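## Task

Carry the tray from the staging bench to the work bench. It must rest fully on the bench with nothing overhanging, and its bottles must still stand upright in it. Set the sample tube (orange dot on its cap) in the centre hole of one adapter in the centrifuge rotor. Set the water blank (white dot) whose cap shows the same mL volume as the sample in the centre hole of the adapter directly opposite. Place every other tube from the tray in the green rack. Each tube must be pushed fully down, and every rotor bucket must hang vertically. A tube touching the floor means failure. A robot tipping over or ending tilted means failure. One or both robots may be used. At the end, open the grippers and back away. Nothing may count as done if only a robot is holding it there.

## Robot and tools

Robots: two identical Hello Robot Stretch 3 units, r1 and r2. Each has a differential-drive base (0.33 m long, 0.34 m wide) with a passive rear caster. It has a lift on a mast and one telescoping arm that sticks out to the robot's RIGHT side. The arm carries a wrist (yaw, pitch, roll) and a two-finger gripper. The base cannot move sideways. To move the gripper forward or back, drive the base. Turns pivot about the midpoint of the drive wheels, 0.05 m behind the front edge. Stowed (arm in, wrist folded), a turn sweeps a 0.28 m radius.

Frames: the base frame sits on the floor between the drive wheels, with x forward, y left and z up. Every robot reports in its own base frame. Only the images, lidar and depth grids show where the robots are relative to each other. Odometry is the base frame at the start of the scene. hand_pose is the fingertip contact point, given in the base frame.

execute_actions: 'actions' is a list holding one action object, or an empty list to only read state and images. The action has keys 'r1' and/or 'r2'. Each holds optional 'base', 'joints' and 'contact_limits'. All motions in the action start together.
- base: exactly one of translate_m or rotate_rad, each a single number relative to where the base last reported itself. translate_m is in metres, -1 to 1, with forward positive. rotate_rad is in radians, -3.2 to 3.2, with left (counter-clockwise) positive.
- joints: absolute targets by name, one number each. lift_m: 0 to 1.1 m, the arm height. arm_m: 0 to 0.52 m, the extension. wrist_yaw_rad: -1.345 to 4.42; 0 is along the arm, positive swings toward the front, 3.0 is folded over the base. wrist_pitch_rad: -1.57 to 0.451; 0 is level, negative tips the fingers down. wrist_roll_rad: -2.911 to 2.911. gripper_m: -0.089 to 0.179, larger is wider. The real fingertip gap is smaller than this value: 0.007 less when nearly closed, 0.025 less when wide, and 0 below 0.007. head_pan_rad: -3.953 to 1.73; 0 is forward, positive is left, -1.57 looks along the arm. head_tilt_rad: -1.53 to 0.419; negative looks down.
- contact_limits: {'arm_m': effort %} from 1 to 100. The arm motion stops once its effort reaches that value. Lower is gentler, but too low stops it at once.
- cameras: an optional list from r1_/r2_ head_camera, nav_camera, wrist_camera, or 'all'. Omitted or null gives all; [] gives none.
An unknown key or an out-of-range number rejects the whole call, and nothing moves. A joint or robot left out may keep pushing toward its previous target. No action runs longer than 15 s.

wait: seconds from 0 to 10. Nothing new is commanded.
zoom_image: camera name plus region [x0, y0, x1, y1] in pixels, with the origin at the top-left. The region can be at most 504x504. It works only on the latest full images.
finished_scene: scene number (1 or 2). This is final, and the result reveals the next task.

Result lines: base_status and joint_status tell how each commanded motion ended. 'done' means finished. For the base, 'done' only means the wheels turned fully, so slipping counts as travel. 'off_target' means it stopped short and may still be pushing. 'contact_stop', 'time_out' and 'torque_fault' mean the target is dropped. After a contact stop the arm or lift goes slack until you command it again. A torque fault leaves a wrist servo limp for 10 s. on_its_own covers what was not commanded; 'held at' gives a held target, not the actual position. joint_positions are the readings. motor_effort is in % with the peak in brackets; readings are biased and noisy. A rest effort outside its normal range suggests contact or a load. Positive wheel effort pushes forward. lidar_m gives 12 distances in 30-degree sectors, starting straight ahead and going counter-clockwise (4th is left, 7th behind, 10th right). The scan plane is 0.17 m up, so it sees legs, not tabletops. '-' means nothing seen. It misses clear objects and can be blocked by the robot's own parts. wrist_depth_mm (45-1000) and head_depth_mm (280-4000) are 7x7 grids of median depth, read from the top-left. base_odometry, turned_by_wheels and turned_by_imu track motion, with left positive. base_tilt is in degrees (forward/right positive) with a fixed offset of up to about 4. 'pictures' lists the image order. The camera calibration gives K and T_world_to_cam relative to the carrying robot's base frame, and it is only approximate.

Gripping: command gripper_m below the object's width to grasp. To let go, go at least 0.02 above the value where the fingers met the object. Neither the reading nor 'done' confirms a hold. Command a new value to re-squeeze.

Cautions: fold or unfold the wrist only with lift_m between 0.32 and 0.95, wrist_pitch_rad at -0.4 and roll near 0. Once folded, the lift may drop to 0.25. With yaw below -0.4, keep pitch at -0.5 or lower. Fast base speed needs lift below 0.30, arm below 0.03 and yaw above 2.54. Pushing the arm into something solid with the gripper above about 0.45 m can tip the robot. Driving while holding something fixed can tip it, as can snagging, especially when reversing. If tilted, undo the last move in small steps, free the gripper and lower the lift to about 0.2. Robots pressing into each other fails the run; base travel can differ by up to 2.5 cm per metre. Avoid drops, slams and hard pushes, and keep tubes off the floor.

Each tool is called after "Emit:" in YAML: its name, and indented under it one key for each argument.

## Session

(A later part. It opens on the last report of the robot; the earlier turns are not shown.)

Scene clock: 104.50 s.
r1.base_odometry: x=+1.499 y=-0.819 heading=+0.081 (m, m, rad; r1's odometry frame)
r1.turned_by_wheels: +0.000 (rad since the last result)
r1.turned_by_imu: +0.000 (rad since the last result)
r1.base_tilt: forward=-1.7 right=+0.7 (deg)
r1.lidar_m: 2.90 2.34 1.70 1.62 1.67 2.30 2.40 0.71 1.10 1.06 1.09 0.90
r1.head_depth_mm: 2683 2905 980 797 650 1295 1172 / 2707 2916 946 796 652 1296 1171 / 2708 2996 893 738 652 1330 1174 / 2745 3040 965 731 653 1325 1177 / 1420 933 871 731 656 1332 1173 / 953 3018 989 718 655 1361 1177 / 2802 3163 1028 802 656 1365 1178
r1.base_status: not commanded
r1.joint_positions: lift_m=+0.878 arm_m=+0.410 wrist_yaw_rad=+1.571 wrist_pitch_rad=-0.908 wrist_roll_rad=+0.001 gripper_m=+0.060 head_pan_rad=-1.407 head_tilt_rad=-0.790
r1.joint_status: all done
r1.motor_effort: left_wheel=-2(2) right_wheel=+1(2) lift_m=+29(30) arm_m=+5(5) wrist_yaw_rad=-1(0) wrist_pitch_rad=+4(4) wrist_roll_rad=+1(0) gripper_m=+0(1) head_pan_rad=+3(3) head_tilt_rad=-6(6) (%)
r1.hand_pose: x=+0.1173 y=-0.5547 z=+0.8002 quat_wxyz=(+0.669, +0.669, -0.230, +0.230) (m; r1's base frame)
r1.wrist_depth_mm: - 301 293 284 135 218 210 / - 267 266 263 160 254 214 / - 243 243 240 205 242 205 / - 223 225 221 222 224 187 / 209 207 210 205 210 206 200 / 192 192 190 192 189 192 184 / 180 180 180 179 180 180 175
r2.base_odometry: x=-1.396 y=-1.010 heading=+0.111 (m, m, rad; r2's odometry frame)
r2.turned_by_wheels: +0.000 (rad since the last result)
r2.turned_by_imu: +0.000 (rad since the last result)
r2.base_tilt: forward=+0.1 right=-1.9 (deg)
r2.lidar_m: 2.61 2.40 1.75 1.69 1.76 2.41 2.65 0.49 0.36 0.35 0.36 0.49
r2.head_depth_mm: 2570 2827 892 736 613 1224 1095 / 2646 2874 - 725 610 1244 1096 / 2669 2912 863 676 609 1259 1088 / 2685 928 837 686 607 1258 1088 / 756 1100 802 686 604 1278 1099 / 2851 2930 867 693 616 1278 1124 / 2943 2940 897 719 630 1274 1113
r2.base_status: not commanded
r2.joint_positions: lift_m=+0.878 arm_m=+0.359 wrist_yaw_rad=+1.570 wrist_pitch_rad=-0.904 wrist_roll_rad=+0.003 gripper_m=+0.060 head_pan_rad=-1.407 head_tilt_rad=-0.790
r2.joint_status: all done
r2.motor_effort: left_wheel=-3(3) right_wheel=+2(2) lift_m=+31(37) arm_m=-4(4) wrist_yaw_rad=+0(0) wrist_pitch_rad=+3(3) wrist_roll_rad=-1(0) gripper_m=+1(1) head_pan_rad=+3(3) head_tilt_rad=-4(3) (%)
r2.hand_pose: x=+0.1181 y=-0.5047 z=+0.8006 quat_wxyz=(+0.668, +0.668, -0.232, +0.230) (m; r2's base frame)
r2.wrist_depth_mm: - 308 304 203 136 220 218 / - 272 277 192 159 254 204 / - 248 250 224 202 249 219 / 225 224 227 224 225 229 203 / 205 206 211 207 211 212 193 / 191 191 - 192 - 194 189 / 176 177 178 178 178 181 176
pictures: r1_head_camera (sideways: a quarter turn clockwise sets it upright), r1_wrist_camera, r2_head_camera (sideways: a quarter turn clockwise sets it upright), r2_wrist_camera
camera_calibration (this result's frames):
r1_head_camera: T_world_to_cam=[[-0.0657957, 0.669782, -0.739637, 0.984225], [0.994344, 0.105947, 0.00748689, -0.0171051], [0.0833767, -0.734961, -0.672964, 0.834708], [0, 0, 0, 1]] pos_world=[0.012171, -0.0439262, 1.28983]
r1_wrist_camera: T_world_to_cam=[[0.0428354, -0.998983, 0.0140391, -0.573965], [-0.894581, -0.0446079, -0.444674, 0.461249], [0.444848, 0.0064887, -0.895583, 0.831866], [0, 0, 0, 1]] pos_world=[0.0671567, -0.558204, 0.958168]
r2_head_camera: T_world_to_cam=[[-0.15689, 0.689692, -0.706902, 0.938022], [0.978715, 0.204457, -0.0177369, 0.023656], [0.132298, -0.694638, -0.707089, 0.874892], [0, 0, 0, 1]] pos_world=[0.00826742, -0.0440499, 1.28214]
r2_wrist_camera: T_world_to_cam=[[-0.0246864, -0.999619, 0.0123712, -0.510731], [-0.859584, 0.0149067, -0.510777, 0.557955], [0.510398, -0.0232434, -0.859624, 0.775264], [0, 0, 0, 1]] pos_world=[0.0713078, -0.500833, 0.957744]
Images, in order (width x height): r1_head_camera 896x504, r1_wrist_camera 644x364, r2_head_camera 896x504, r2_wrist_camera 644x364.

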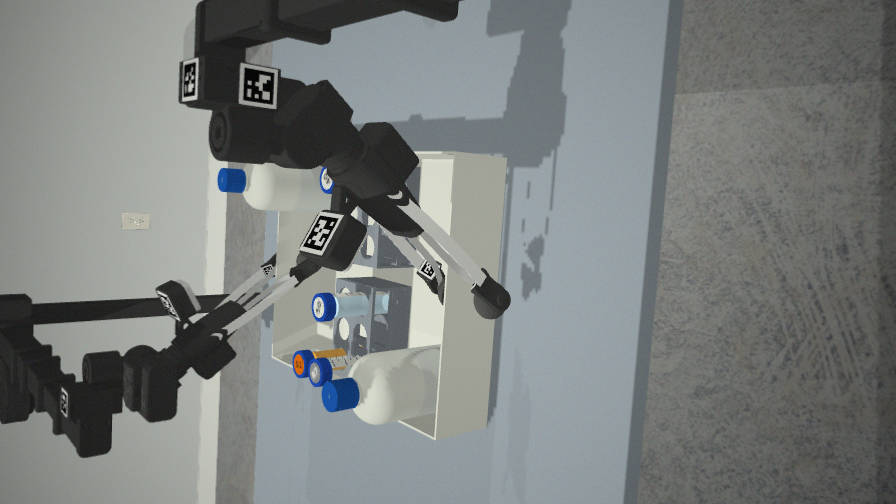

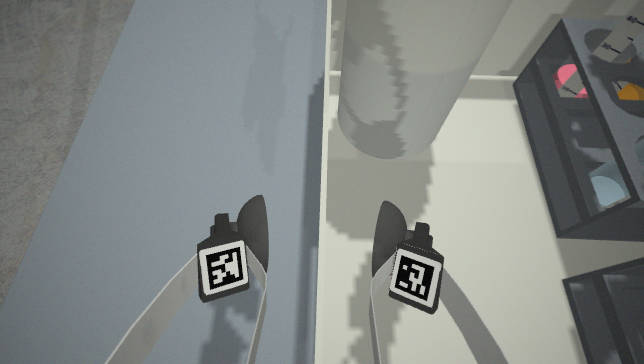

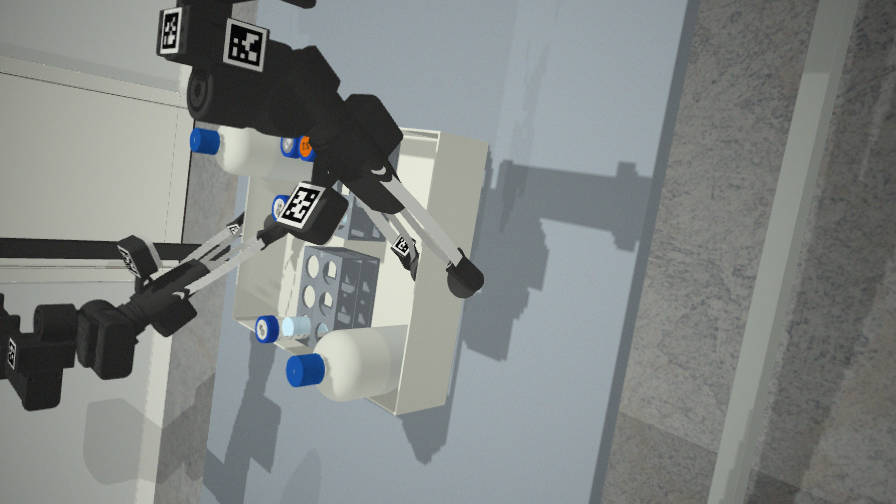

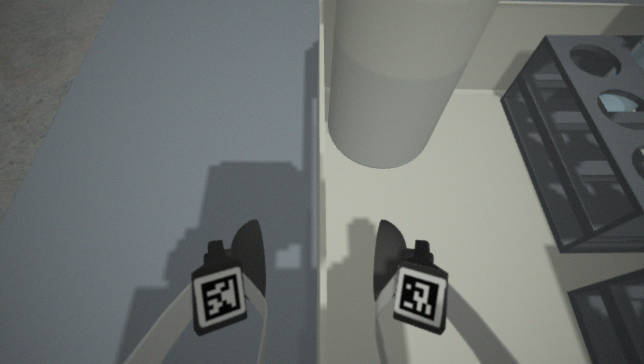

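Emit:
execute_actions:
  actions:
    - {"r1":{"joints":{"gripper_m":-0.05}},"r2":{"joints":{"gripper_m":-0.05}}}
  cameras: []

Emit:
execute_actions:
  actions:
    - {"r1":{"joints":{"lift_m":0.91}},"r2":{"joints":{"lift_m":0.91}}}
  cameras: ["r1_head_camera","r2_head_camera","r1_wrist_camera","r2_wrist_camera"]

Scene clock: 111.10 s.
r1.base_odometry: x=+1.499 y=-0.819 heading=+0.081 (m, m, rad; r1's odometry frame)
r1.turned_by_wheels: +0.000 (rad since the last result)
r1.turned_by_imu: +0.000 (rad since the last result)
r1.base_tilt: forward=-1.7 right=+0.6 (deg)
r1.lidar_m: 2.90 2.34 1.70 1.62 1.66 2.30 2.40 0.71 1.10 1.06 1.09 0.90
r1.head_depth_mm: 2671 2928 982 795 651 1297 1177 / 2701 2947 944 794 652 1298 1174 / 2704 3022 891 725 652 1327 1175 / 2757 3027 974 730 654 1327 1173 / 2664 981 874 729 653 1326 1177 / 950 2981 986 720 655 1363 1174 / 2802 3097 1026 800 656 1355 1182
r1.base_status: not commanded
r1.joint_positions: lift_m=+0.878 arm_m=+0.410 wrist_yaw_rad=+1.570 wrist_pitch_rad=-0.908 wrist_roll_rad=+0.001 gripper_m=-0.049 head_pan_rad=-1.407 head_tilt_rad=-0.790
r1.joint_status: all done
r1.motor_effort: left_wheel=-2(2) right_wheel=-1(1) lift_m=+30(30) arm_m=+3(5) wrist_yaw_rad=+0(1) wrist_pitch_rad=+4(4) wrist_roll_rad=+1(0) gripper_m=-20(98) head_pan_rad=+3(3) head_tilt_rad=-7(6) (%)
r1.hand_pose: x=+0.1173 y=-0.5551 z=+0.8001 quat_wxyz=(+0.669, +0.668, -0.231, +0.229) (m; r1's base frame)
r1.wrist_depth_mm: - 299 293 284 135 219 205 / - 268 267 261 161 253 199 / - 242 243 235 204 241 203 / - 221 224 222 222 224 186 / 209 206 206 - 206 207 201 / 191 193 192 187 191 193 182 / 179 180 180 181 179 180 175
r2.base_odometry: x=-1.396 y=-1.010 heading=+0.111 (m, m, rad; r2's odometry frame)
r2.turned_by_wheels: +0.000 (rad since the last result)
r2.turned_by_imu: +0.000 (rad since the last result)
r2.base_tilt: forward=-0.2 right=-1.9 (deg)
r2.lidar_m: 2.61 2.40 1.76 1.69 1.76 2.41 2.65 0.49 0.36 0.35 0.36 0.49
r2.head_depth_mm: 2585 2832 891 738 612 1225 1095 / 2630 2860 - 726 610 1239 1091 / 2677 2861 862 679 608 1261 1088 / 2717 931 835 687 607 1263 1091 / 755 1103 803 687 606 1281 1106 / 2815 2950 867 693 617 1279 1118 / 2937 2958 895 718 631 1277 1120
r2.base_status: not commanded
r2.joint_positions: lift_m=+0.878 arm_m=+0.359 wrist_yaw_rad=+1.568 wrist_pitch_rad=-0.904 wrist_roll_rad=+0.003 gripper_m=-0.049 head_pan_rad=-1.407 head_tilt_rad=-0.790
r2.joint_status: all done
r2.motor_effort: left_wheel=-3(4) right_wheel=+1(1) lift_m=+31(31) arm_m=-4(4) wrist_yaw_rad=+2(2) wrist_pitch_rad=+3(3) wrist_roll_rad=-1(1) gripper_m=-18(96) head_pan_rad=+3(3) head_tilt_rad=-3(4) (%)
r2.hand_pose: x=+0.1181 y=-0.5050 z=+0.8006 quat_wxyz=(+0.668, +0.668, -0.233, +0.229) (m; r2's base frame)
r2.wrist_depth_mm: - 306 309 193 136 216 217 / - 269 276 189 160 254 206 / - 244 249 224 202 249 221 / 227 224 226 225 226 230 199 / 204 206 208 211 208 210 194 / 189 190 194 - 194 193 190 / 177 177 177 178 178 181 177
pictures: none
No camera images: the call's "cameras" was empty. Leave "cameras" out to get every camera's image.

Scene clock: 112.20 s.
r1.base_odometry: x=+1.499 y=-0.819 heading=+0.081 (m, m, rad; r1's odometry frame)
r1.turned_by_wheels: +0.000 (rad since the last result)
r1.turned_by_imu: +0.000 (rad since the last result)
r1.base_tilt: forward=-1.6 right=+0.7 (deg)
r1.lidar_m: 2.90 2.34 1.70 1.62 1.66 2.30 2.40 0.71 1.10 1.06 1.09 0.90
r1.head_depth_mm: 2671 2987 978 795 652 1293 1174 / 2696 - 946 794 652 1293 1175 / 2736 2975 882 721 652 1323 1176 / 2738 3030 854 729 654 1329 1175 / 2734 960 824 727 653 1325 1176 / 798 3113 766 703 653 1357 1178 / 2813 3177 1028 803 655 1356 1180
r1.base_status: not commanded
r1.joint_positions: lift_m=+0.909 arm_m=+0.410 wrist_yaw_rad=+1.569 wrist_pitch_rad=-0.936 wrist_roll_rad=-0.003 gripper_m=-0.049 head_pan_rad=-1.407 head_tilt_rad=-0.790
r1.joint_status: all done
r1.motor_effort: left_wheel=+0(2) right_wheel=-3(2) lift_m=+49(51) arm_m=+2(3) wrist_yaw_rad=+1(1) wrist_pitch_rad=+18(21) wrist_roll_rad=+2(2) gripper_m=-20(20) head_pan_rad=+2(3) head_tilt_rad=-6(6) (%)
r1.hand_pose: x=+0.1113 y=-0.5553 z=+0.8276 quat_wxyz=(+0.673, +0.671, -0.220, +0.221) (m; r1's base frame)
r1.wrist_depth_mm: - - 326 231 133 224 203 / - 299 293 207 159 252 208 / - 273 272 231 209 236 198 / - 250 250 227 222 222 185 / - 233 235 - 206 206 203 / 222 218 219 191 193 193 185 / 204 205 205 186 181 181 177
r2.base_odometry: x=-1.396 y=-1.010 heading=+0.111 (m, m, rad; r2's odometry frame)
r2.turned_by_wheels: +0.000 (rad since the last result)
r2.turned_by_imu: +0.000 (rad since the last result)
r2.base_tilt: forward=+0.0 right=-1.9 (deg)
r2.lidar_m: 2.61 2.40 1.76 1.69 1.76 2.41 2.65 0.49 0.36 0.35 0.36 0.49
r2.head_depth_mm: 2588 - 906 735 611 1225 1096 / 2621 2801 828 715 608 1242 1091 / 2681 2875 773 671 608 1264 1091 / 2652 928 791 687 607 1263 1093 / 742 2858 777 681 604 1290 1103 / 2800 2955 700 688 617 1275 1119 / 2903 2936 899 721 629 1278 1120
r2.base_status: not commanded
r2.joint_positions: lift_m=+0.910 arm_m=+0.359 wrist_yaw_rad=+1.566 wrist_pitch_rad=-0.929 wrist_roll_rad=+0.000 gripper_m=-0.049 head_pan_rad=-1.407 head_tilt_rad=-0.790
r2.joint_status: all done
r2.motor_effort: left_wheel=+0(3) right_wheel=-2(2) lift_m=+54(57) arm_m=-4(4) wrist_yaw_rad=+3(4) wrist_pitch_rad=+16(19) wrist_roll_rad=+1(1) gripper_m=-18(17) head_pan_rad=+3(3) head_tilt_rad=-5(4) (%)
r2.hand_pose: x=+0.1128 y=-0.5053 z=+0.8286 quat_wxyz=(+0.672, +0.670, -0.224, +0.221) (m; r2's base frame)
r2.wrist_depth_mm: - 338 339 221 135 220 217 / - 302 307 259 161 259 202 / - 276 276 243 211 246 223 / - 252 255 233 226 227 204 / 236 231 236 215 209 212 206 / 215 216 216 - 194 195 186 / 201 202 204 183 180 183 179
pictures: r1_head_camera (sideways: a quarter turn clockwise sets it upright), r1_wrist_camera, r2_head_camera (sideways: a quarter turn clockwise sets it upright), r2_wrist_camera
camera_calibration (this result's frames):
r1_head_camera: T_world_to_cam=[[-0.0657968, 0.669782, -0.739637, 0.984225], [0.994343, 0.105948, 0.00748689, -0.0171051], [0.0833778, -0.734961, -0.672964, 0.834708], [0, 0, 0, 1]] pos_world=[0.012171, -0.0439262, 1.28983]
r1_wrist_camera: T_world_to_cam=[[0.0437044, -0.998928, 0.0152271, -0.575722], [-0.90658, -0.0460589, -0.419513, 0.44769], [0.419765, 0.00452999, -0.907622, 0.87082], [0, 0, 0, 1]] pos_world=[0.0654891, -0.55843, 0.986954]
r2_head_camera: T_world_to_cam=[[-0.15689, 0.689692, -0.706902, 0.938022], [0.978715, 0.204457, -0.0177369, 0.023656], [0.132298, -0.694638, -0.707089, 0.874892], [0, 0, 0, 1]] pos_world=[0.00826741, -0.0440499, 1.28214]
r2_wrist_camera: T_world_to_cam=[[-0.0258719, -0.999552, 0.0150669, -0.513851], [-0.871719, 0.0151805, -0.489771, 0.551797], [0.489322, -0.0258054, -0.871721, 0.813105], [0, 0, 0, 1]] pos_world=[0.0698474, -0.501014, 0.986797]
Images, in order (width x height): r1_head_camera 896x504, r1_wrist_camera 644x364, r2_head_camera 896x504, r2_wrist_camera 644x364.

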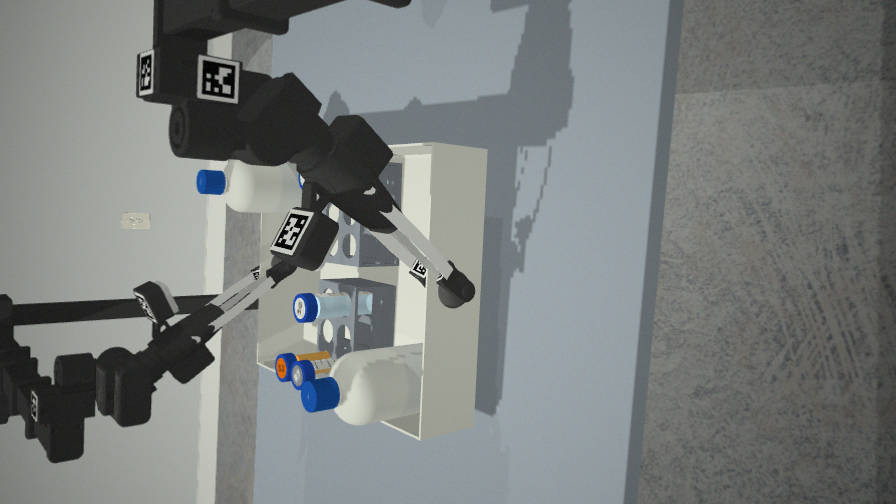

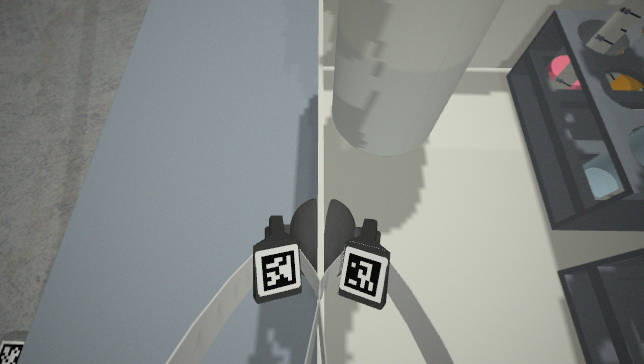

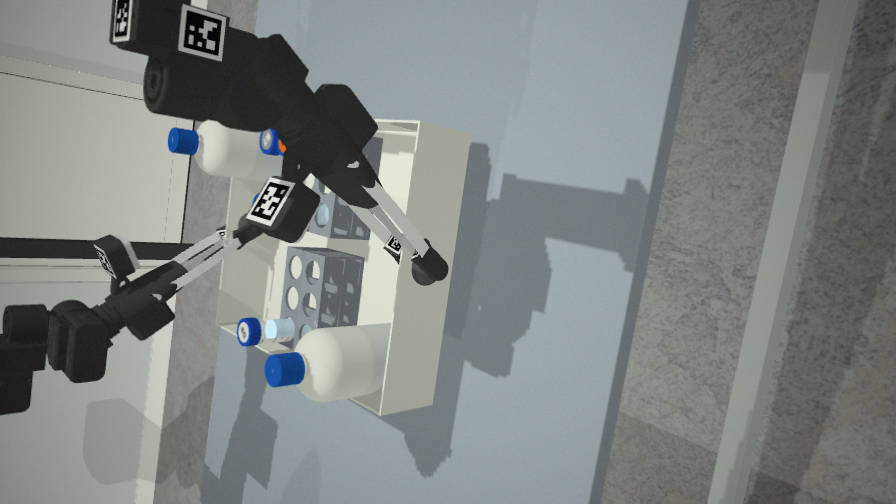

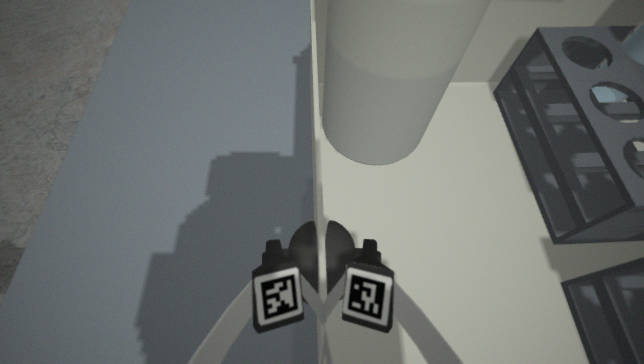

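Emit:
execute_actions:
  actions:
    - {"r1":{"joints":{"lift_m":1.02}},"r2":{"joints":{"lift_m":1.02}}}
  cameras: []

Emit:
execute_actions:
  actions:
    - {"r1":{"base":{"translate_m":-0.8}},"r2":{"base":{"translate_m":0.8}}}
  cameras: ["r1_head_camera","r2_wrist_camera"]

Scene clock: 117.60 s.
r1.base_odometry: x=+1.499 y=-0.819 heading=+0.081 (m, m, rad; r1's odometry frame)
r1.turned_by_wheels: +0.000 (rad since the last result)
r1.turned_by_imu: -0.001 (rad since the last result)
r1.base_tilt: forward=-1.6 right=+0.6 (deg)
r1.lidar_m: 2.90 2.34 1.70 1.62 1.67 2.30 2.40 0.71 1.10 1.06 1.09 0.90
r1.head_depth_mm: 2703 3011 1020 795 651 1294 1173 / - - 981 796 652 1299 1169 / 2694 789 619 772 652 1327 1170 / 2724 914 720 772 653 1331 1179 / 1312 903 740 775 654 1323 1176 / 789 743 608 774 655 1355 1177 / 2832 3125 986 799 653 1359 1176
r1.base_status: not commanded
r1.joint_positions: lift_m=+1.019 arm_m=+0.410 wrist_yaw_rad=+1.569 wrist_pitch_rad=-0.936 wrist_roll_rad=-0.003 gripper_m=-0.049 head_pan_rad=-1.407 head_tilt_rad=-0.790
r1.joint_status: all done
r1.motor_effort: left_wheel=+0(0) right_wheel=-3(2) lift_m=+48(52) arm_m=+2(2) wrist_yaw_rad=+1(1) wrist_pitch_rad=+18(18) wrist_roll_rad=+1(2) gripper_m=-19(20) head_pan_rad=+3(3) head_tilt_rad=-5(6) (%)
r1.hand_pose: x=+0.1112 y=-0.5553 z=+0.9376 quat_wxyz=(+0.673, +0.671, -0.220, +0.221) (m; r1's base frame)
r1.wrist_depth_mm: - - 476 231 133 223 201 / - - 436 201 159 253 209 / - - 397 232 209 237 199 / - - 371 229 221 222 185 / - - 346 - 206 208 202 / - 332 324 192 193 193 184 / - 309 306 185 181 181 178
r2.base_odometry: x=-1.396 y=-1.010 heading=+0.111 (m, m, rad; r2's odometry frame)
r2.turned_by_wheels: +0.000 (rad since the last result)
r2.turned_by_imu: +0.000 (rad since the last result)
r2.base_tilt: forward=-0.1 right=-1.9 (deg)
r2.lidar_m: 2.61 2.40 1.75 1.69 1.76 2.41 2.65 0.49 0.36 0.35 0.36 0.49
r2.head_depth_mm: - 2866 921 736 613 1221 1093 / 2529 - 692 732 610 1239 1090 / 2659 689 579 730 608 1259 1091 / 1370 831 692 726 606 1259 1086 / 2699 749 593 726 605 1280 1105 / 2882 541 592 723 618 1275 1122 / 2952 2968 897 718 630 1274 1119
r2.base_status: not commanded
r2.joint_positions: lift_m=+1.020 arm_m=+0.359 wrist_yaw_rad=+1.566 wrist_pitch_rad=-0.929 wrist_roll_rad=+0.000 gripper_m=-0.049 head_pan_rad=-1.407 head_tilt_rad=-0.790
r2.joint_status: all done
r2.motor_effort: left_wheel=+0(0) right_wheel=-2(2) lift_m=+54(56) arm_m=-4(4) wrist_yaw_rad=+4(4) wrist_pitch_rad=+17(17) wrist_roll_rad=+1(1) gripper_m=-18(18) head_pan_rad=+3(3) head_tilt_rad=-4(3) (%)
r2.hand_pose: x=+0.1127 y=-0.5053 z=+0.9385 quat_wxyz=(+0.672, +0.670, -0.224, +0.221) (m; r2's base frame)
r2.wrist_depth_mm: - - 503 223 135 222 215 / - - 462 258 162 258 201 / - - 415 245 212 247 221 / - - 372 233 227 228 204 / - 351 351 213 209 212 205 / - 322 325 - 196 197 187 / 961 300 299 183 181 182 178
pictures: none
No camera images: the call's "cameras" was empty. Leave "cameras" out to get every camera's image.

Scene clock: 127.03 s.
r1.base_odometry: x=+0.701 y=-0.884 heading=+0.081 (m, m, rad; r1's odometry frame)
r1.turned_by_wheels: +0.000 (rad since the last result)
r1.turned_by_imu: +0.004 (rad since the last result)
r1.base_tilt: forward=-1.8 right=+0.6 (deg)
r1.lidar_m: 1.67 2.33 1.68 1.63 1.69 2.31 1.63 1.61 3.27 1.07 0.45 1.50
r1.head_depth_mm: 2704 2992 2485 1941 1595 1359 1173 / - - 2384 1961 1594 1355 1170 / 2703 796 621 1901 1593 1351 1172 / 2755 921 728 1781 1587 1346 1179 / 1399 906 731 806 1526 1324 1121 / 802 734 610 774 655 1275 1178 / 2867 3123 985 800 655 1358 1180
r1.base_status: done
r1.joint_positions: lift_m=+1.019 arm_m=+0.410 wrist_yaw_rad=+1.565 wrist_pitch_rad=-0.935 wrist_roll_rad=-0.004 gripper_m=-0.049 head_pan_rad=-1.407 head_tilt_rad=-0.790
r1.joint_status: not commanded
r1.motor_effort: left_wheel=+0(3) right_wheel=-2(7) lift_m=+48(49) arm_m=+1(2) wrist_yaw_rad=+4(4) wrist_pitch_rad=+18(18) wrist_roll_rad=+2(3) gripper_m=-21(23) head_pan_rad=+3(3) head_tilt_rad=-6(5) (%)
r1.hand_pose: x=+0.1113 y=-0.5560 z=+0.9376 quat_wxyz=(+0.673, +0.670, -0.221, +0.220) (m; r1's base frame)
r1.wrist_depth_mm: - - 480 230 134 225 203 / - - 436 207 160 256 194 / - - 404 233 211 239 177 / - - 372 230 223 225 186 / - - 357 135 208 208 203 / - - - 194 194 195 186 / - - 961 186 181 183 179
r2.base_odometry: x=-0.601 y=-0.921 heading=+0.111 (m, m, rad; r2's odometry frame)
r2.turned_by_wheels: +0.000 (rad since the last result)
r2.turned_by_imu: -0.008 (rad since the last result)
r2.base_tilt: forward=+0.0 right=-2.1 (deg)
r2.lidar_m: 1.83 2.41 1.76 1.70 1.76 2.40 1.38 0.49 0.36 0.34 3.17 2.04
r2.head_depth_mm: - 2875 920 736 613 1220 1098 / 2533 - 679 732 610 1236 1091 / 2658 707 581 728 607 1260 1091 / 2583 819 682 1698 606 872 1107 / 760 753 594 1745 1493 1276 1126 / 2883 540 588 1777 1496 1276 1118 / 2920 2937 2227 1782 1485 1269 1119
r2.base_status: done
r2.joint_positions: lift_m=+1.020 arm_m=+0.359 wrist_yaw_rad=+1.562 wrist_pitch_rad=-0.930 wrist_roll_rad=-0.003 gripper_m=-0.049 head_pan_rad=-1.407 head_tilt_rad=-0.790
r2.joint_status: not commanded
r2.motor_effort: left_wheel=+1(6) right_wheel=-4(5) lift_m=+54(54) arm_m=-4(4) wrist_yaw_rad=+6(6) wrist_pitch_rad=+17(17) wrist_roll_rad=+1(2) gripper_m=-19(19) head_pan_rad=+3(3) head_tilt_rad=-4(2) (%)
r2.hand_pose: x=+0.1125 y=-0.5058 z=+0.9384 quat_wxyz=(+0.673, +0.670, -0.224, +0.221) (m; r2's base frame)
r2.wrist_depth_mm: - - - 189 135 225 220 / - - - 202 162 262 202 / - - - 238 216 245 209 / - - - 233 228 228 203 / - - - 216 209 212 209 / - - - - 195 196 188 / 945 301 301 183 181 183 181
pictures: r1_head_camera (sideways: a quarter turn clockwise sets it upright), r2_wrist_camera
camera_calibration (this result's frames):
r1_head_camera: T_world_to_cam=[[-0.0658293, 0.669779, -0.739637, 0.984225], [0.994338, 0.105996, 0.00748689, -0.017105], [0.0834135, -0.734957, -0.672964, 0.834708], [0, 0, 0, 1]] pos_world=[0.0121732, -0.0439259, 1.28983]
r2_wrist_camera: T_world_to_cam=[[-0.027677, -0.999481, 0.0164633, -0.517073], [-0.872207, 0.0161, -0.488871, 0.605079], [0.488352, -0.0278899, -0.872201, 0.908472], [0, 0, 0, 1]] pos_world=[0.069789, -0.50121, 1.09669]
Images, in order (width x height): r1_head_camera 896x504, r2_wrist_camera 644x364.

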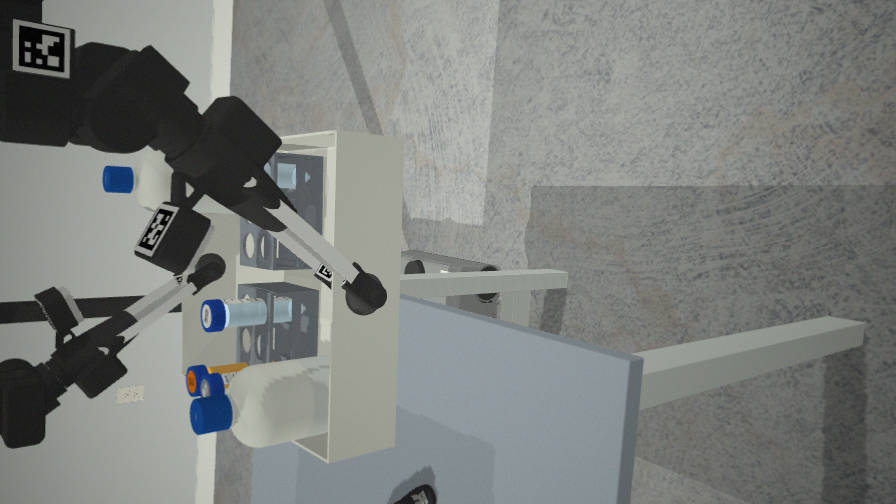

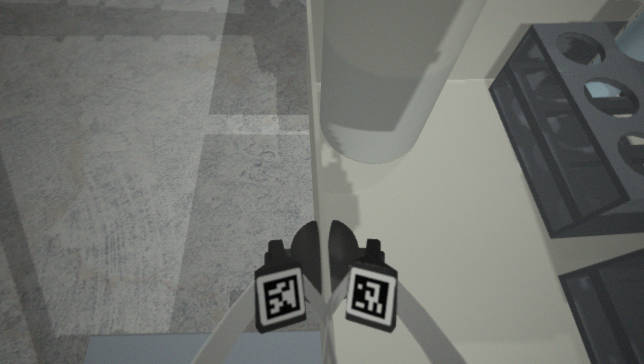

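Emit:
execute_actions:
  actions:
    - {"r1":{"base":{"translate_m":-0.8},"joints":{"arm_m":0.404}},"r2":{"base":{"translate_m":0.8},"joints":{"arm_m":0.352}}}
  cameras: ["r1_head_camera"]

Scene clock: 138.57 s.
r1.base_odometry: x=-0.096 y=-0.949 heading=+0.081 (m, m, rad; r1's odometry frame)
r1.turned_by_wheels: +0.000 (rad since the last result)
r1.turned_by_imu: +0.005 (rad since the last result)
r1.base_tilt: forward=-1.8 right=+0.7 (deg)
r1.lidar_m: 2.45 2.28 1.69 1.63 1.70 2.33 2.23 0.86 1.30 1.43 1.45 1.07
r1.head_depth_mm: 2686 3005 2498 1952 1591 1353 1173 / - 3083 2402 1943 1594 1354 1175 / 2695 794 618 1873 1599 1360 1178 / 2778 916 677 1791 1603 1355 1171 / 1400 894 733 1757 1604 1354 1175 / 804 896 605 1892 1598 1361 1177 / 2870 3154 2418 1962 1600 1354 1177
r1.base_status: done
r1.joint_positions: lift_m=+1.019 arm_m=+0.405 wrist_yaw_rad=+1.555 wrist_pitch_rad=-0.931 wrist_roll_rad=-0.006 gripper_m=-0.049 head_pan_rad=-1.407 head_tilt_rad=-0.790
r1.joint_status: all done
r1.motor_effort: left_wheel=+0(4) right_wheel=-3(7) lift_m=+49(49) arm_m=-9(10) wrist_yaw_rad=+11(12) wrist_pitch_rad=+16(18) wrist_roll_rad=+3(3) gripper_m=-22(24) head_pan_rad=+2(2) head_tilt_rad=-6(6) (%)
r1.hand_pose: x=+0.1124 y=-0.5520 z=+0.9383 quat_wxyz=(+0.674, +0.669, -0.226, +0.219) (m; r1's base frame)
r1.wrist_depth_mm: - - - 230 136 226 207 / - - - 202 162 258 198 / - - - 236 211 242 192 / - - - 232 226 227 188 / - - - - 210 210 209 / - - - - 195 196 189 / 981 988 986 978 183 183 180
r2.base_odometry: x=+0.194 y=-0.833 heading=+0.111 (m, m, rad; r2's odometry frame)
r2.turned_by_wheels: +0.000 (rad since the last result)
r2.turned_by_imu: -0.009 (rad since the last result)
r2.base_tilt: forward=-0.2 right=-2.0 (deg)
r2.lidar_m: 1.24 2.45 1.77 1.70 1.76 2.38 1.40 0.81 1.22 1.42 3.16 1.05
r2.head_depth_mm: - 2891 2297 1807 1513 1293 1135 / 2566 - 698 1818 1505 1297 1132 / 2655 716 583 1809 1509 1292 1130 / 2619 815 648 1741 1496 1287 1127 / 755 747 596 1758 1493 1282 1119 / 2818 537 582 1788 1489 1278 1120 / 2873 2955 2224 1786 1480 1267 1125
r2.base_status: done
r2.joint_positions: lift_m=+1.020 arm_m=+0.353 wrist_yaw_rad=+1.557 wrist_pitch_rad=-0.928 wrist_roll_rad=-0.005 gripper_m=-0.049 head_pan_rad=-1.407 head_tilt_rad=-0.790
r2.joint_status: all done
r2.motor_effort: left_wheel=+3(7) right_wheel=-6(6) lift_m=+54(54) arm_m=-7(9) wrist_yaw_rad=+10(15) wrist_pitch_rad=+16(17) wrist_roll_rad=+2(2) gripper_m=-20(21) head_pan_rad=+3(3) head_tilt_rad=-4(4) (%)
r2.hand_pose: x=+0.1128 y=-0.4998 z=+0.9386 quat_wxyz=(+0.673, +0.669, -0.226, +0.220) (m; r2's base frame)
r2.wrist_depth_mm: - - - 170 137 226 220 / - - - 184 167 260 204 / - - - 224 220 247 188 / - - - 231 230 230 203 / - - - 215 213 214 209 / - - - - 196 199 191 / 951 942 968 962 184 185 182
pictures: r1_head_camera (sideways: a quarter turn clockwise sets it upright)
camera_calibration (this result's frames):
r1_head_camera: T_world_to_cam=[[-0.0658394, 0.669778, -0.739637, 0.984225], [0.994337, 0.106011, 0.0074869, -0.017105], [0.0834246, -0.734956, -0.672964, 0.834707], [0, 0, 0, 1]] pos_world=[0.0121738, -0.0439258, 1.28983]
Images, in order (width x height): r1_head_camera 896x504.

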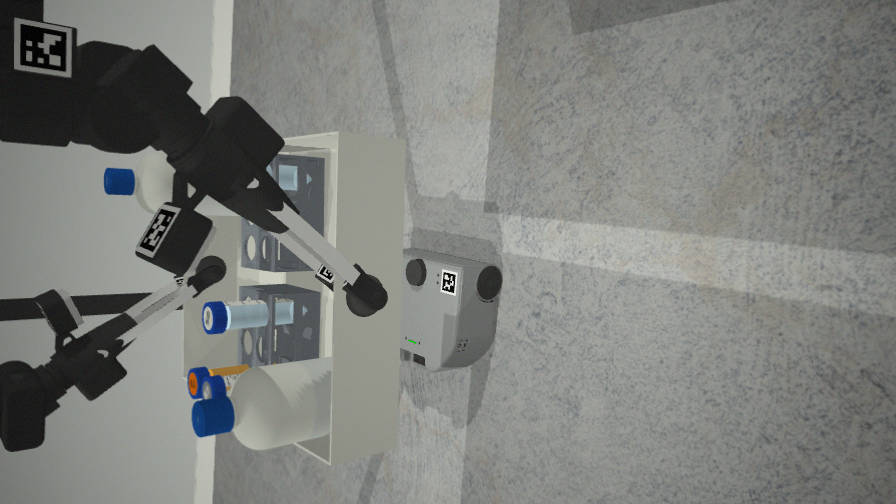

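Wrong direction: it was tension. Extend instead.

Emit:
execute_actions:
  actions:
    - {"r1":{"base":{"translate_m":-0.8},"joints":{"arm_m":0.416}},"r2":{"base":{"translate_m":0.8},"joints":{"arm_m":0.365}}}
  cameras: ["r1_head_camera","r1_nav_camera"]

Scene clock: 150.33 s.
r1.base_odometry: x=-0.893 y=-1.014 heading=+0.081 (m, m, rad; r1's odometry frame)
r1.turned_by_wheels: +0.000 (rad since the last result)
r1.turned_by_imu: -0.002 (rad since the last result)
r1.base_tilt: forward=-1.6 right=+0.7 (deg)
r1.lidar_m: 1.83 2.30 1.69 1.63 1.69 2.32 1.61 1.44 1.10 0.41 3.26 2.09
r1.head_depth_mm: 2686 3001 1017 795 651 1296 1172 / - - 1001 796 652 1295 1175 / 2695 831 727 773 652 1321 1176 / 2731 915 734 851 670 1267 1136 / 2657 883 738 1736 1603 1355 1175 / 781 3033 604 1847 1607 1356 1177 / 2865 3219 2417 1956 1601 1363 1179
r1.base_status: done
r1.joint_positions: lift_m=+1.019 arm_m=+0.415 wrist_yaw_rad=+1.592 wrist_pitch_rad=-0.954 wrist_roll_rad=-0.009 gripper_m=-0.049 head_pan_rad=-1.407 head_tilt_rad=-0.790
r1.joint_status: all done
r1.on_its_own: wrist_yaw_rad is at rest, and its effort (-15) is outside its rest range (-12 to +12)
r1.motor_effort: left_wheel=-1(3) right_wheel=+1(8) lift_m=+49(48) arm_m=+7(6) wrist_yaw_rad=-15(15) wrist_pitch_rad=+28(28) wrist_roll_rad=+5(4) gripper_m=-21(22) head_pan_rad=+2(3) head_tilt_rad=-6(5) (%)
r1.hand_pose: x=+0.1072 y=-0.5580 z=+0.9352 quat_wxyz=(+0.673, +0.675, -0.204, +0.224) (m; r1's base frame)
r1.wrist_depth_mm: - - - 168 133 229 197 / - - - 193 166 252 193 / - - - 226 225 237 174 / - - - 225 223 222 179 / - - - 136 207 209 206 / - - - 194 195 196 186 / 990 302 304 186 183 183 180
r2.base_odometry: x=+0.989 y=-0.744 heading=+0.111 (m, m, rad; r2's odometry frame)
r2.turned_by_wheels: +0.000 (rad since the last result)
r2.turned_by_imu: -0.003 (rad since the last result)
r2.base_tilt: forward=+0.0 right=-2.0 (deg)
r2.lidar_m: 1.18 2.48 1.79 1.72 1.77 2.40 1.57 1.81 3.19 0.98 0.37 0.45
r2.head_depth_mm: - 2877 2288 1830 1508 1294 1132 / 2573 - 693 1809 1510 1288 1133 / 2609 751 585 1814 1508 1287 1131 / 2608 817 637 1734 1496 1287 1120 / 749 723 583 791 1493 1281 1100 / 2847 541 572 723 617 836 1099 / 2899 2927 829 718 600 1276 1116
r2.base_status: done
r2.joint_positions: lift_m=+1.020 arm_m=+0.364 wrist_yaw_rad=+1.629 wrist_pitch_rad=-0.948 wrist_roll_rad=-0.008 gripper_m=-0.049 head_pan_rad=-1.407 head_tilt_rad=-0.790
r2.joint_status: all done
r2.on_its_own: wrist_yaw_rad is held at +1.611, not at your +1.570, by its stall guard, which is not easing now; wrist_yaw_rad is at rest, and its effort (-14) is outside its rest range (-12 to +12)
r2.motor_effort: left_wheel=+2(9) right_wheel=+0(2) lift_m=+54(54) arm_m=+5(7) wrist_yaw_rad=-14(19) wrist_pitch_rad=+27(27) wrist_roll_rad=+3(3) gripper_m=-19(20) head_pan_rad=+3(4) head_tilt_rad=-3(3) (%)
r2.hand_pose: x=+0.1082 y=-0.5020 z=+0.9360 quat_wxyz=(+0.668, +0.678, -0.194, +0.238) (m; r2's base frame)
r2.wrist_depth_mm: - - 499 153 134 224 214 / - - 440 182 164 256 198 / - - 399 228 237 243 184 / - 376 368 229 226 225 196 / - - 365 212 212 213 208 / - - - - 197 199 189 / 965 986 969 185 184 185 181
pictures: r1_head_camera (sideways: a quarter turn clockwise sets it upright), r1_nav_camera (sideways: a quarter turn counterclockwise sets it upright)
camera_calibration (this result's frames):
r1_head_camera: T_world_to_cam=[[-0.0658431, 0.669777, -0.739637, 0.984225], [0.994336, 0.106017, 0.00748689, -0.017105], [0.0834286, -0.734955, -0.672964, 0.834707], [0, 0, 0, 1]] pos_world=[0.0121741, -0.0439258, 1.28983]
r1_nav_camera: T_world_to_cam=[[0.142891, -0.678809, 0.720278, -0.901726], [-0.976109, -0.21701, -0.0108735, 0.0673595], [0.163689, -0.701516, -0.6936, 0.85327], [0, 0, 0, 1]] pos_world=[0.0549276, 0.00110012, 1.24205]
Images, in order (width x height): r1_head_camera 896x504, r1_nav_camera 672x504.

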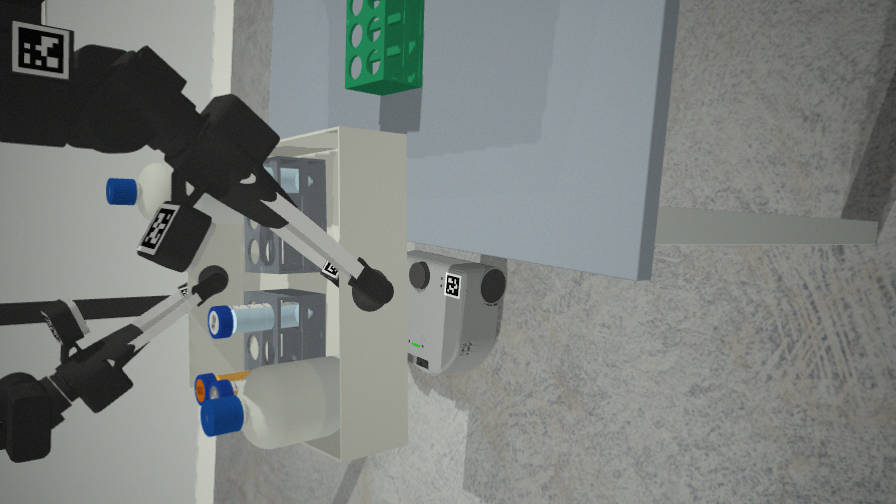

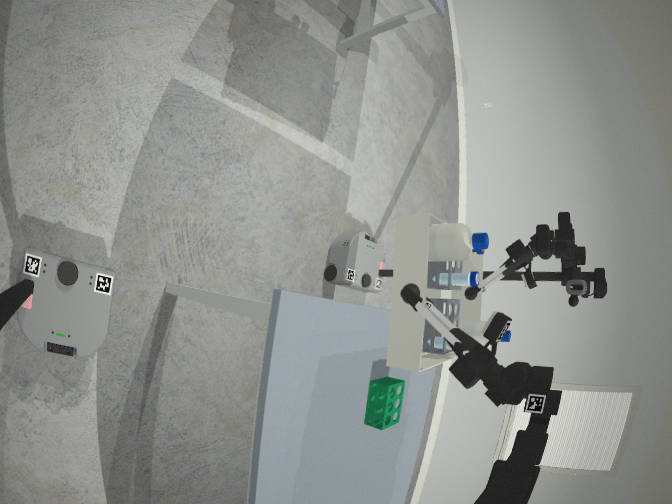

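Too much; ease.

Emit:
execute_actions:
  actions:
    - {"r1":{"base":{"translate_m":-0.75},"joints":{"arm_m":0.408}},"r2":{"base":{"translate_m":0.75},"joints":{"arm_m":0.357,"wrist_yaw_rad":1.58}}}
  cameras: ["r1_head_camera","r1_nav_camera"]

Scene clock: 161.43 s.
r1.base_odometry: x=-1.641 y=-1.075 heading=+0.081 (m, m, rad; r1's odometry frame)
r1.turned_by_wheels: +0.000 (rad since the last result)
r1.turned_by_imu: -0.001 (rad since the last result)
r1.base_tilt: forward=-1.6 right=+0.7 (deg)
r1.lidar_m: 2.58 2.31 1.69 1.63 1.69 2.32 1.47 0.75 1.10 1.06 1.10 0.87
r1.head_depth_mm: 2694 2982 1019 797 651 1295 1174 / - - 981 794 652 1294 1175 / 2676 803 727 772 651 1325 1176 / 2723 908 729 752 654 1319 1169 / 1399 894 738 751 654 1359 1178 / 775 2987 597 754 655 1356 1178 / 2823 3146 987 779 655 1359 1178
r1.base_status: done
r1.joint_positions: lift_m=+1.019 arm_m=+0.408 wrist_yaw_rad=+1.621 wrist_pitch_rad=-0.950 wrist_roll_rad=-0.011 gripper_m=-0.049 head_pan_rad=-1.407 head_tilt_rad=-0.790
r1.joint_status: all done
r1.on_its_own: wrist_yaw_rad is held at +1.610, not at your +1.570, by its stall guard, which is not easing now
r1.motor_effort: left_wheel=-1(6) right_wheel=-1(6) lift_m=+48(49) arm_m=+0(5) wrist_yaw_rad=-7(15) wrist_pitch_rad=+26(28) wrist_roll_rad=+5(5) gripper_m=-20(21) head_pan_rad=+3(3) head_tilt_rad=-7(7) (%)
r1.hand_pose: x=+0.1079 y=-0.5466 z=+0.9357 quat_wxyz=(+0.669, +0.677, -0.195, +0.237) (m; r1's base frame)
r1.wrist_depth_mm: - - 489 229 133 225 200 / - - 438 257 161 256 193 / - - 398 241 221 239 178 / - - 369 230 225 223 181 / - - 345 - 208 210 202 / - - 322 194 195 195 186 / - 301 302 187 183 184 179
r2.base_odometry: x=+1.735 y=-0.660 heading=+0.111 (m, m, rad; r2's odometry frame)
r2.turned_by_wheels: +0.000 (rad since the last result)
r2.turned_by_imu: -0.003 (rad since the last result)
r2.base_tilt: forward=-0.2 right=-2.0 (deg)
r2.lidar_m: 1.37 2.50 1.80 1.73 1.78 2.41 2.30 0.45 0.32 0.31 0.32 0.43
r2.head_depth_mm: - 2832 923 735 613 547 1135 / 2582 - 684 734 609 557 1093 / 2577 722 576 709 609 556 1088 / 2660 810 689 728 606 1214 1084 / 742 816 578 724 604 1234 1083 / 2810 521 552 724 601 1251 1082 / 2890 2945 893 718 601 1252 1102
r2.base_status: done
r2.joint_positions: lift_m=+1.020 arm_m=+0.357 wrist_yaw_rad=+1.637 wrist_pitch_rad=-0.945 wrist_roll_rad=-0.009 gripper_m=-0.049 head_pan_rad=-1.407 head_tilt_rad=-0.790
r2.joint_status: wrist_yaw_rad off_target (ended at +1.637, target +1.580); the others done
r2.on_its_own: wrist_yaw_rad is held at +1.621, not at your +1.580, by its stall guard, which is not easing now
r2.motor_effort: left_wheel=+3(9) right_wheel=-2(4) lift_m=+54(54) arm_m=-1(3) wrist_yaw_rad=-12(21) wrist_pitch_rad=+25(28) wrist_roll_rad=+3(4) gripper_m=-18(21) head_pan_rad=+3(3) head_tilt_rad=-4(4) (%)
r2.hand_pose: x=+0.1088 y=-0.4936 z=+0.9364 quat_wxyz=(+0.667, +0.678, -0.192, +0.243) (m; r2's base frame)
r2.wrist_depth_mm: - - 485 154 134 222 219 / - - 441 183 164 258 200 / - - 406 221 239 243 208 / - 373 373 229 224 226 197 / - 342 343 213 210 212 207 / - 317 318 - 195 198 188 / 961 299 301 184 184 186 183
pictures: r1_head_camera (sideways: a quarter turn clockwise sets it upright), r1_nav_camera (sideways: a quarter turn counterclockwise sets it upright)
camera_calibration (this result's frames):
r1_head_camera: T_world_to_cam=[[-0.0658498, 0.669786, -0.739629, 0.984214], [0.994335, 0.106025, 0.00748616, -0.0171041], [0.0834329, -0.734946, -0.672974, 0.83472], [0, 0, 0, 1]] pos_world=[0.0121744, -0.0439256, 1.28983]
r1_nav_camera: T_world_to_cam=[[0.142897, -0.678817, 0.720269, -0.901714], [-0.976107, -0.217018, -0.0108742, 0.0673604], [0.163693, -0.701506, -0.69361, 0.853282], [0, 0, 0, 1]] pos_world=[0.0549275, 0.00110125, 1.24205]
Images, in order (width x height): r1_head_camera 896x504, r1_nav_camera 672x504.

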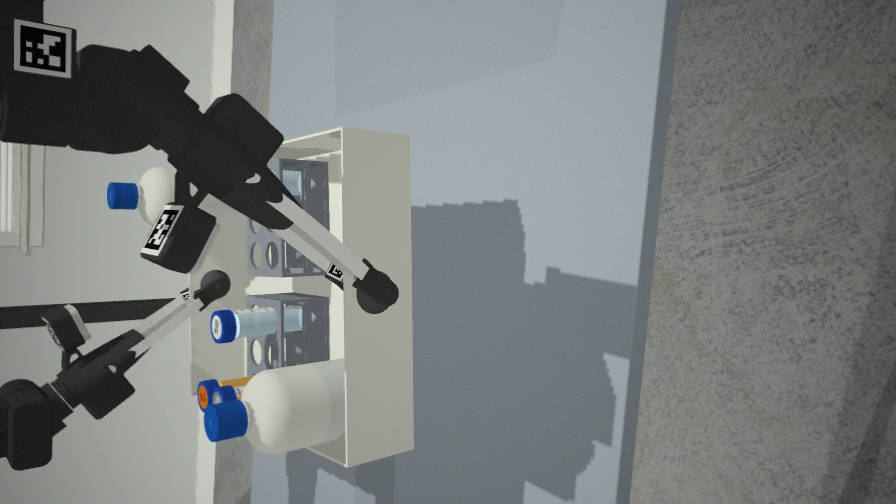

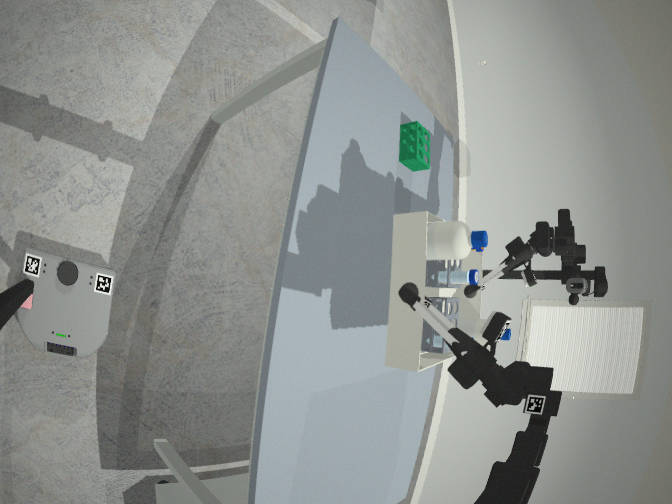

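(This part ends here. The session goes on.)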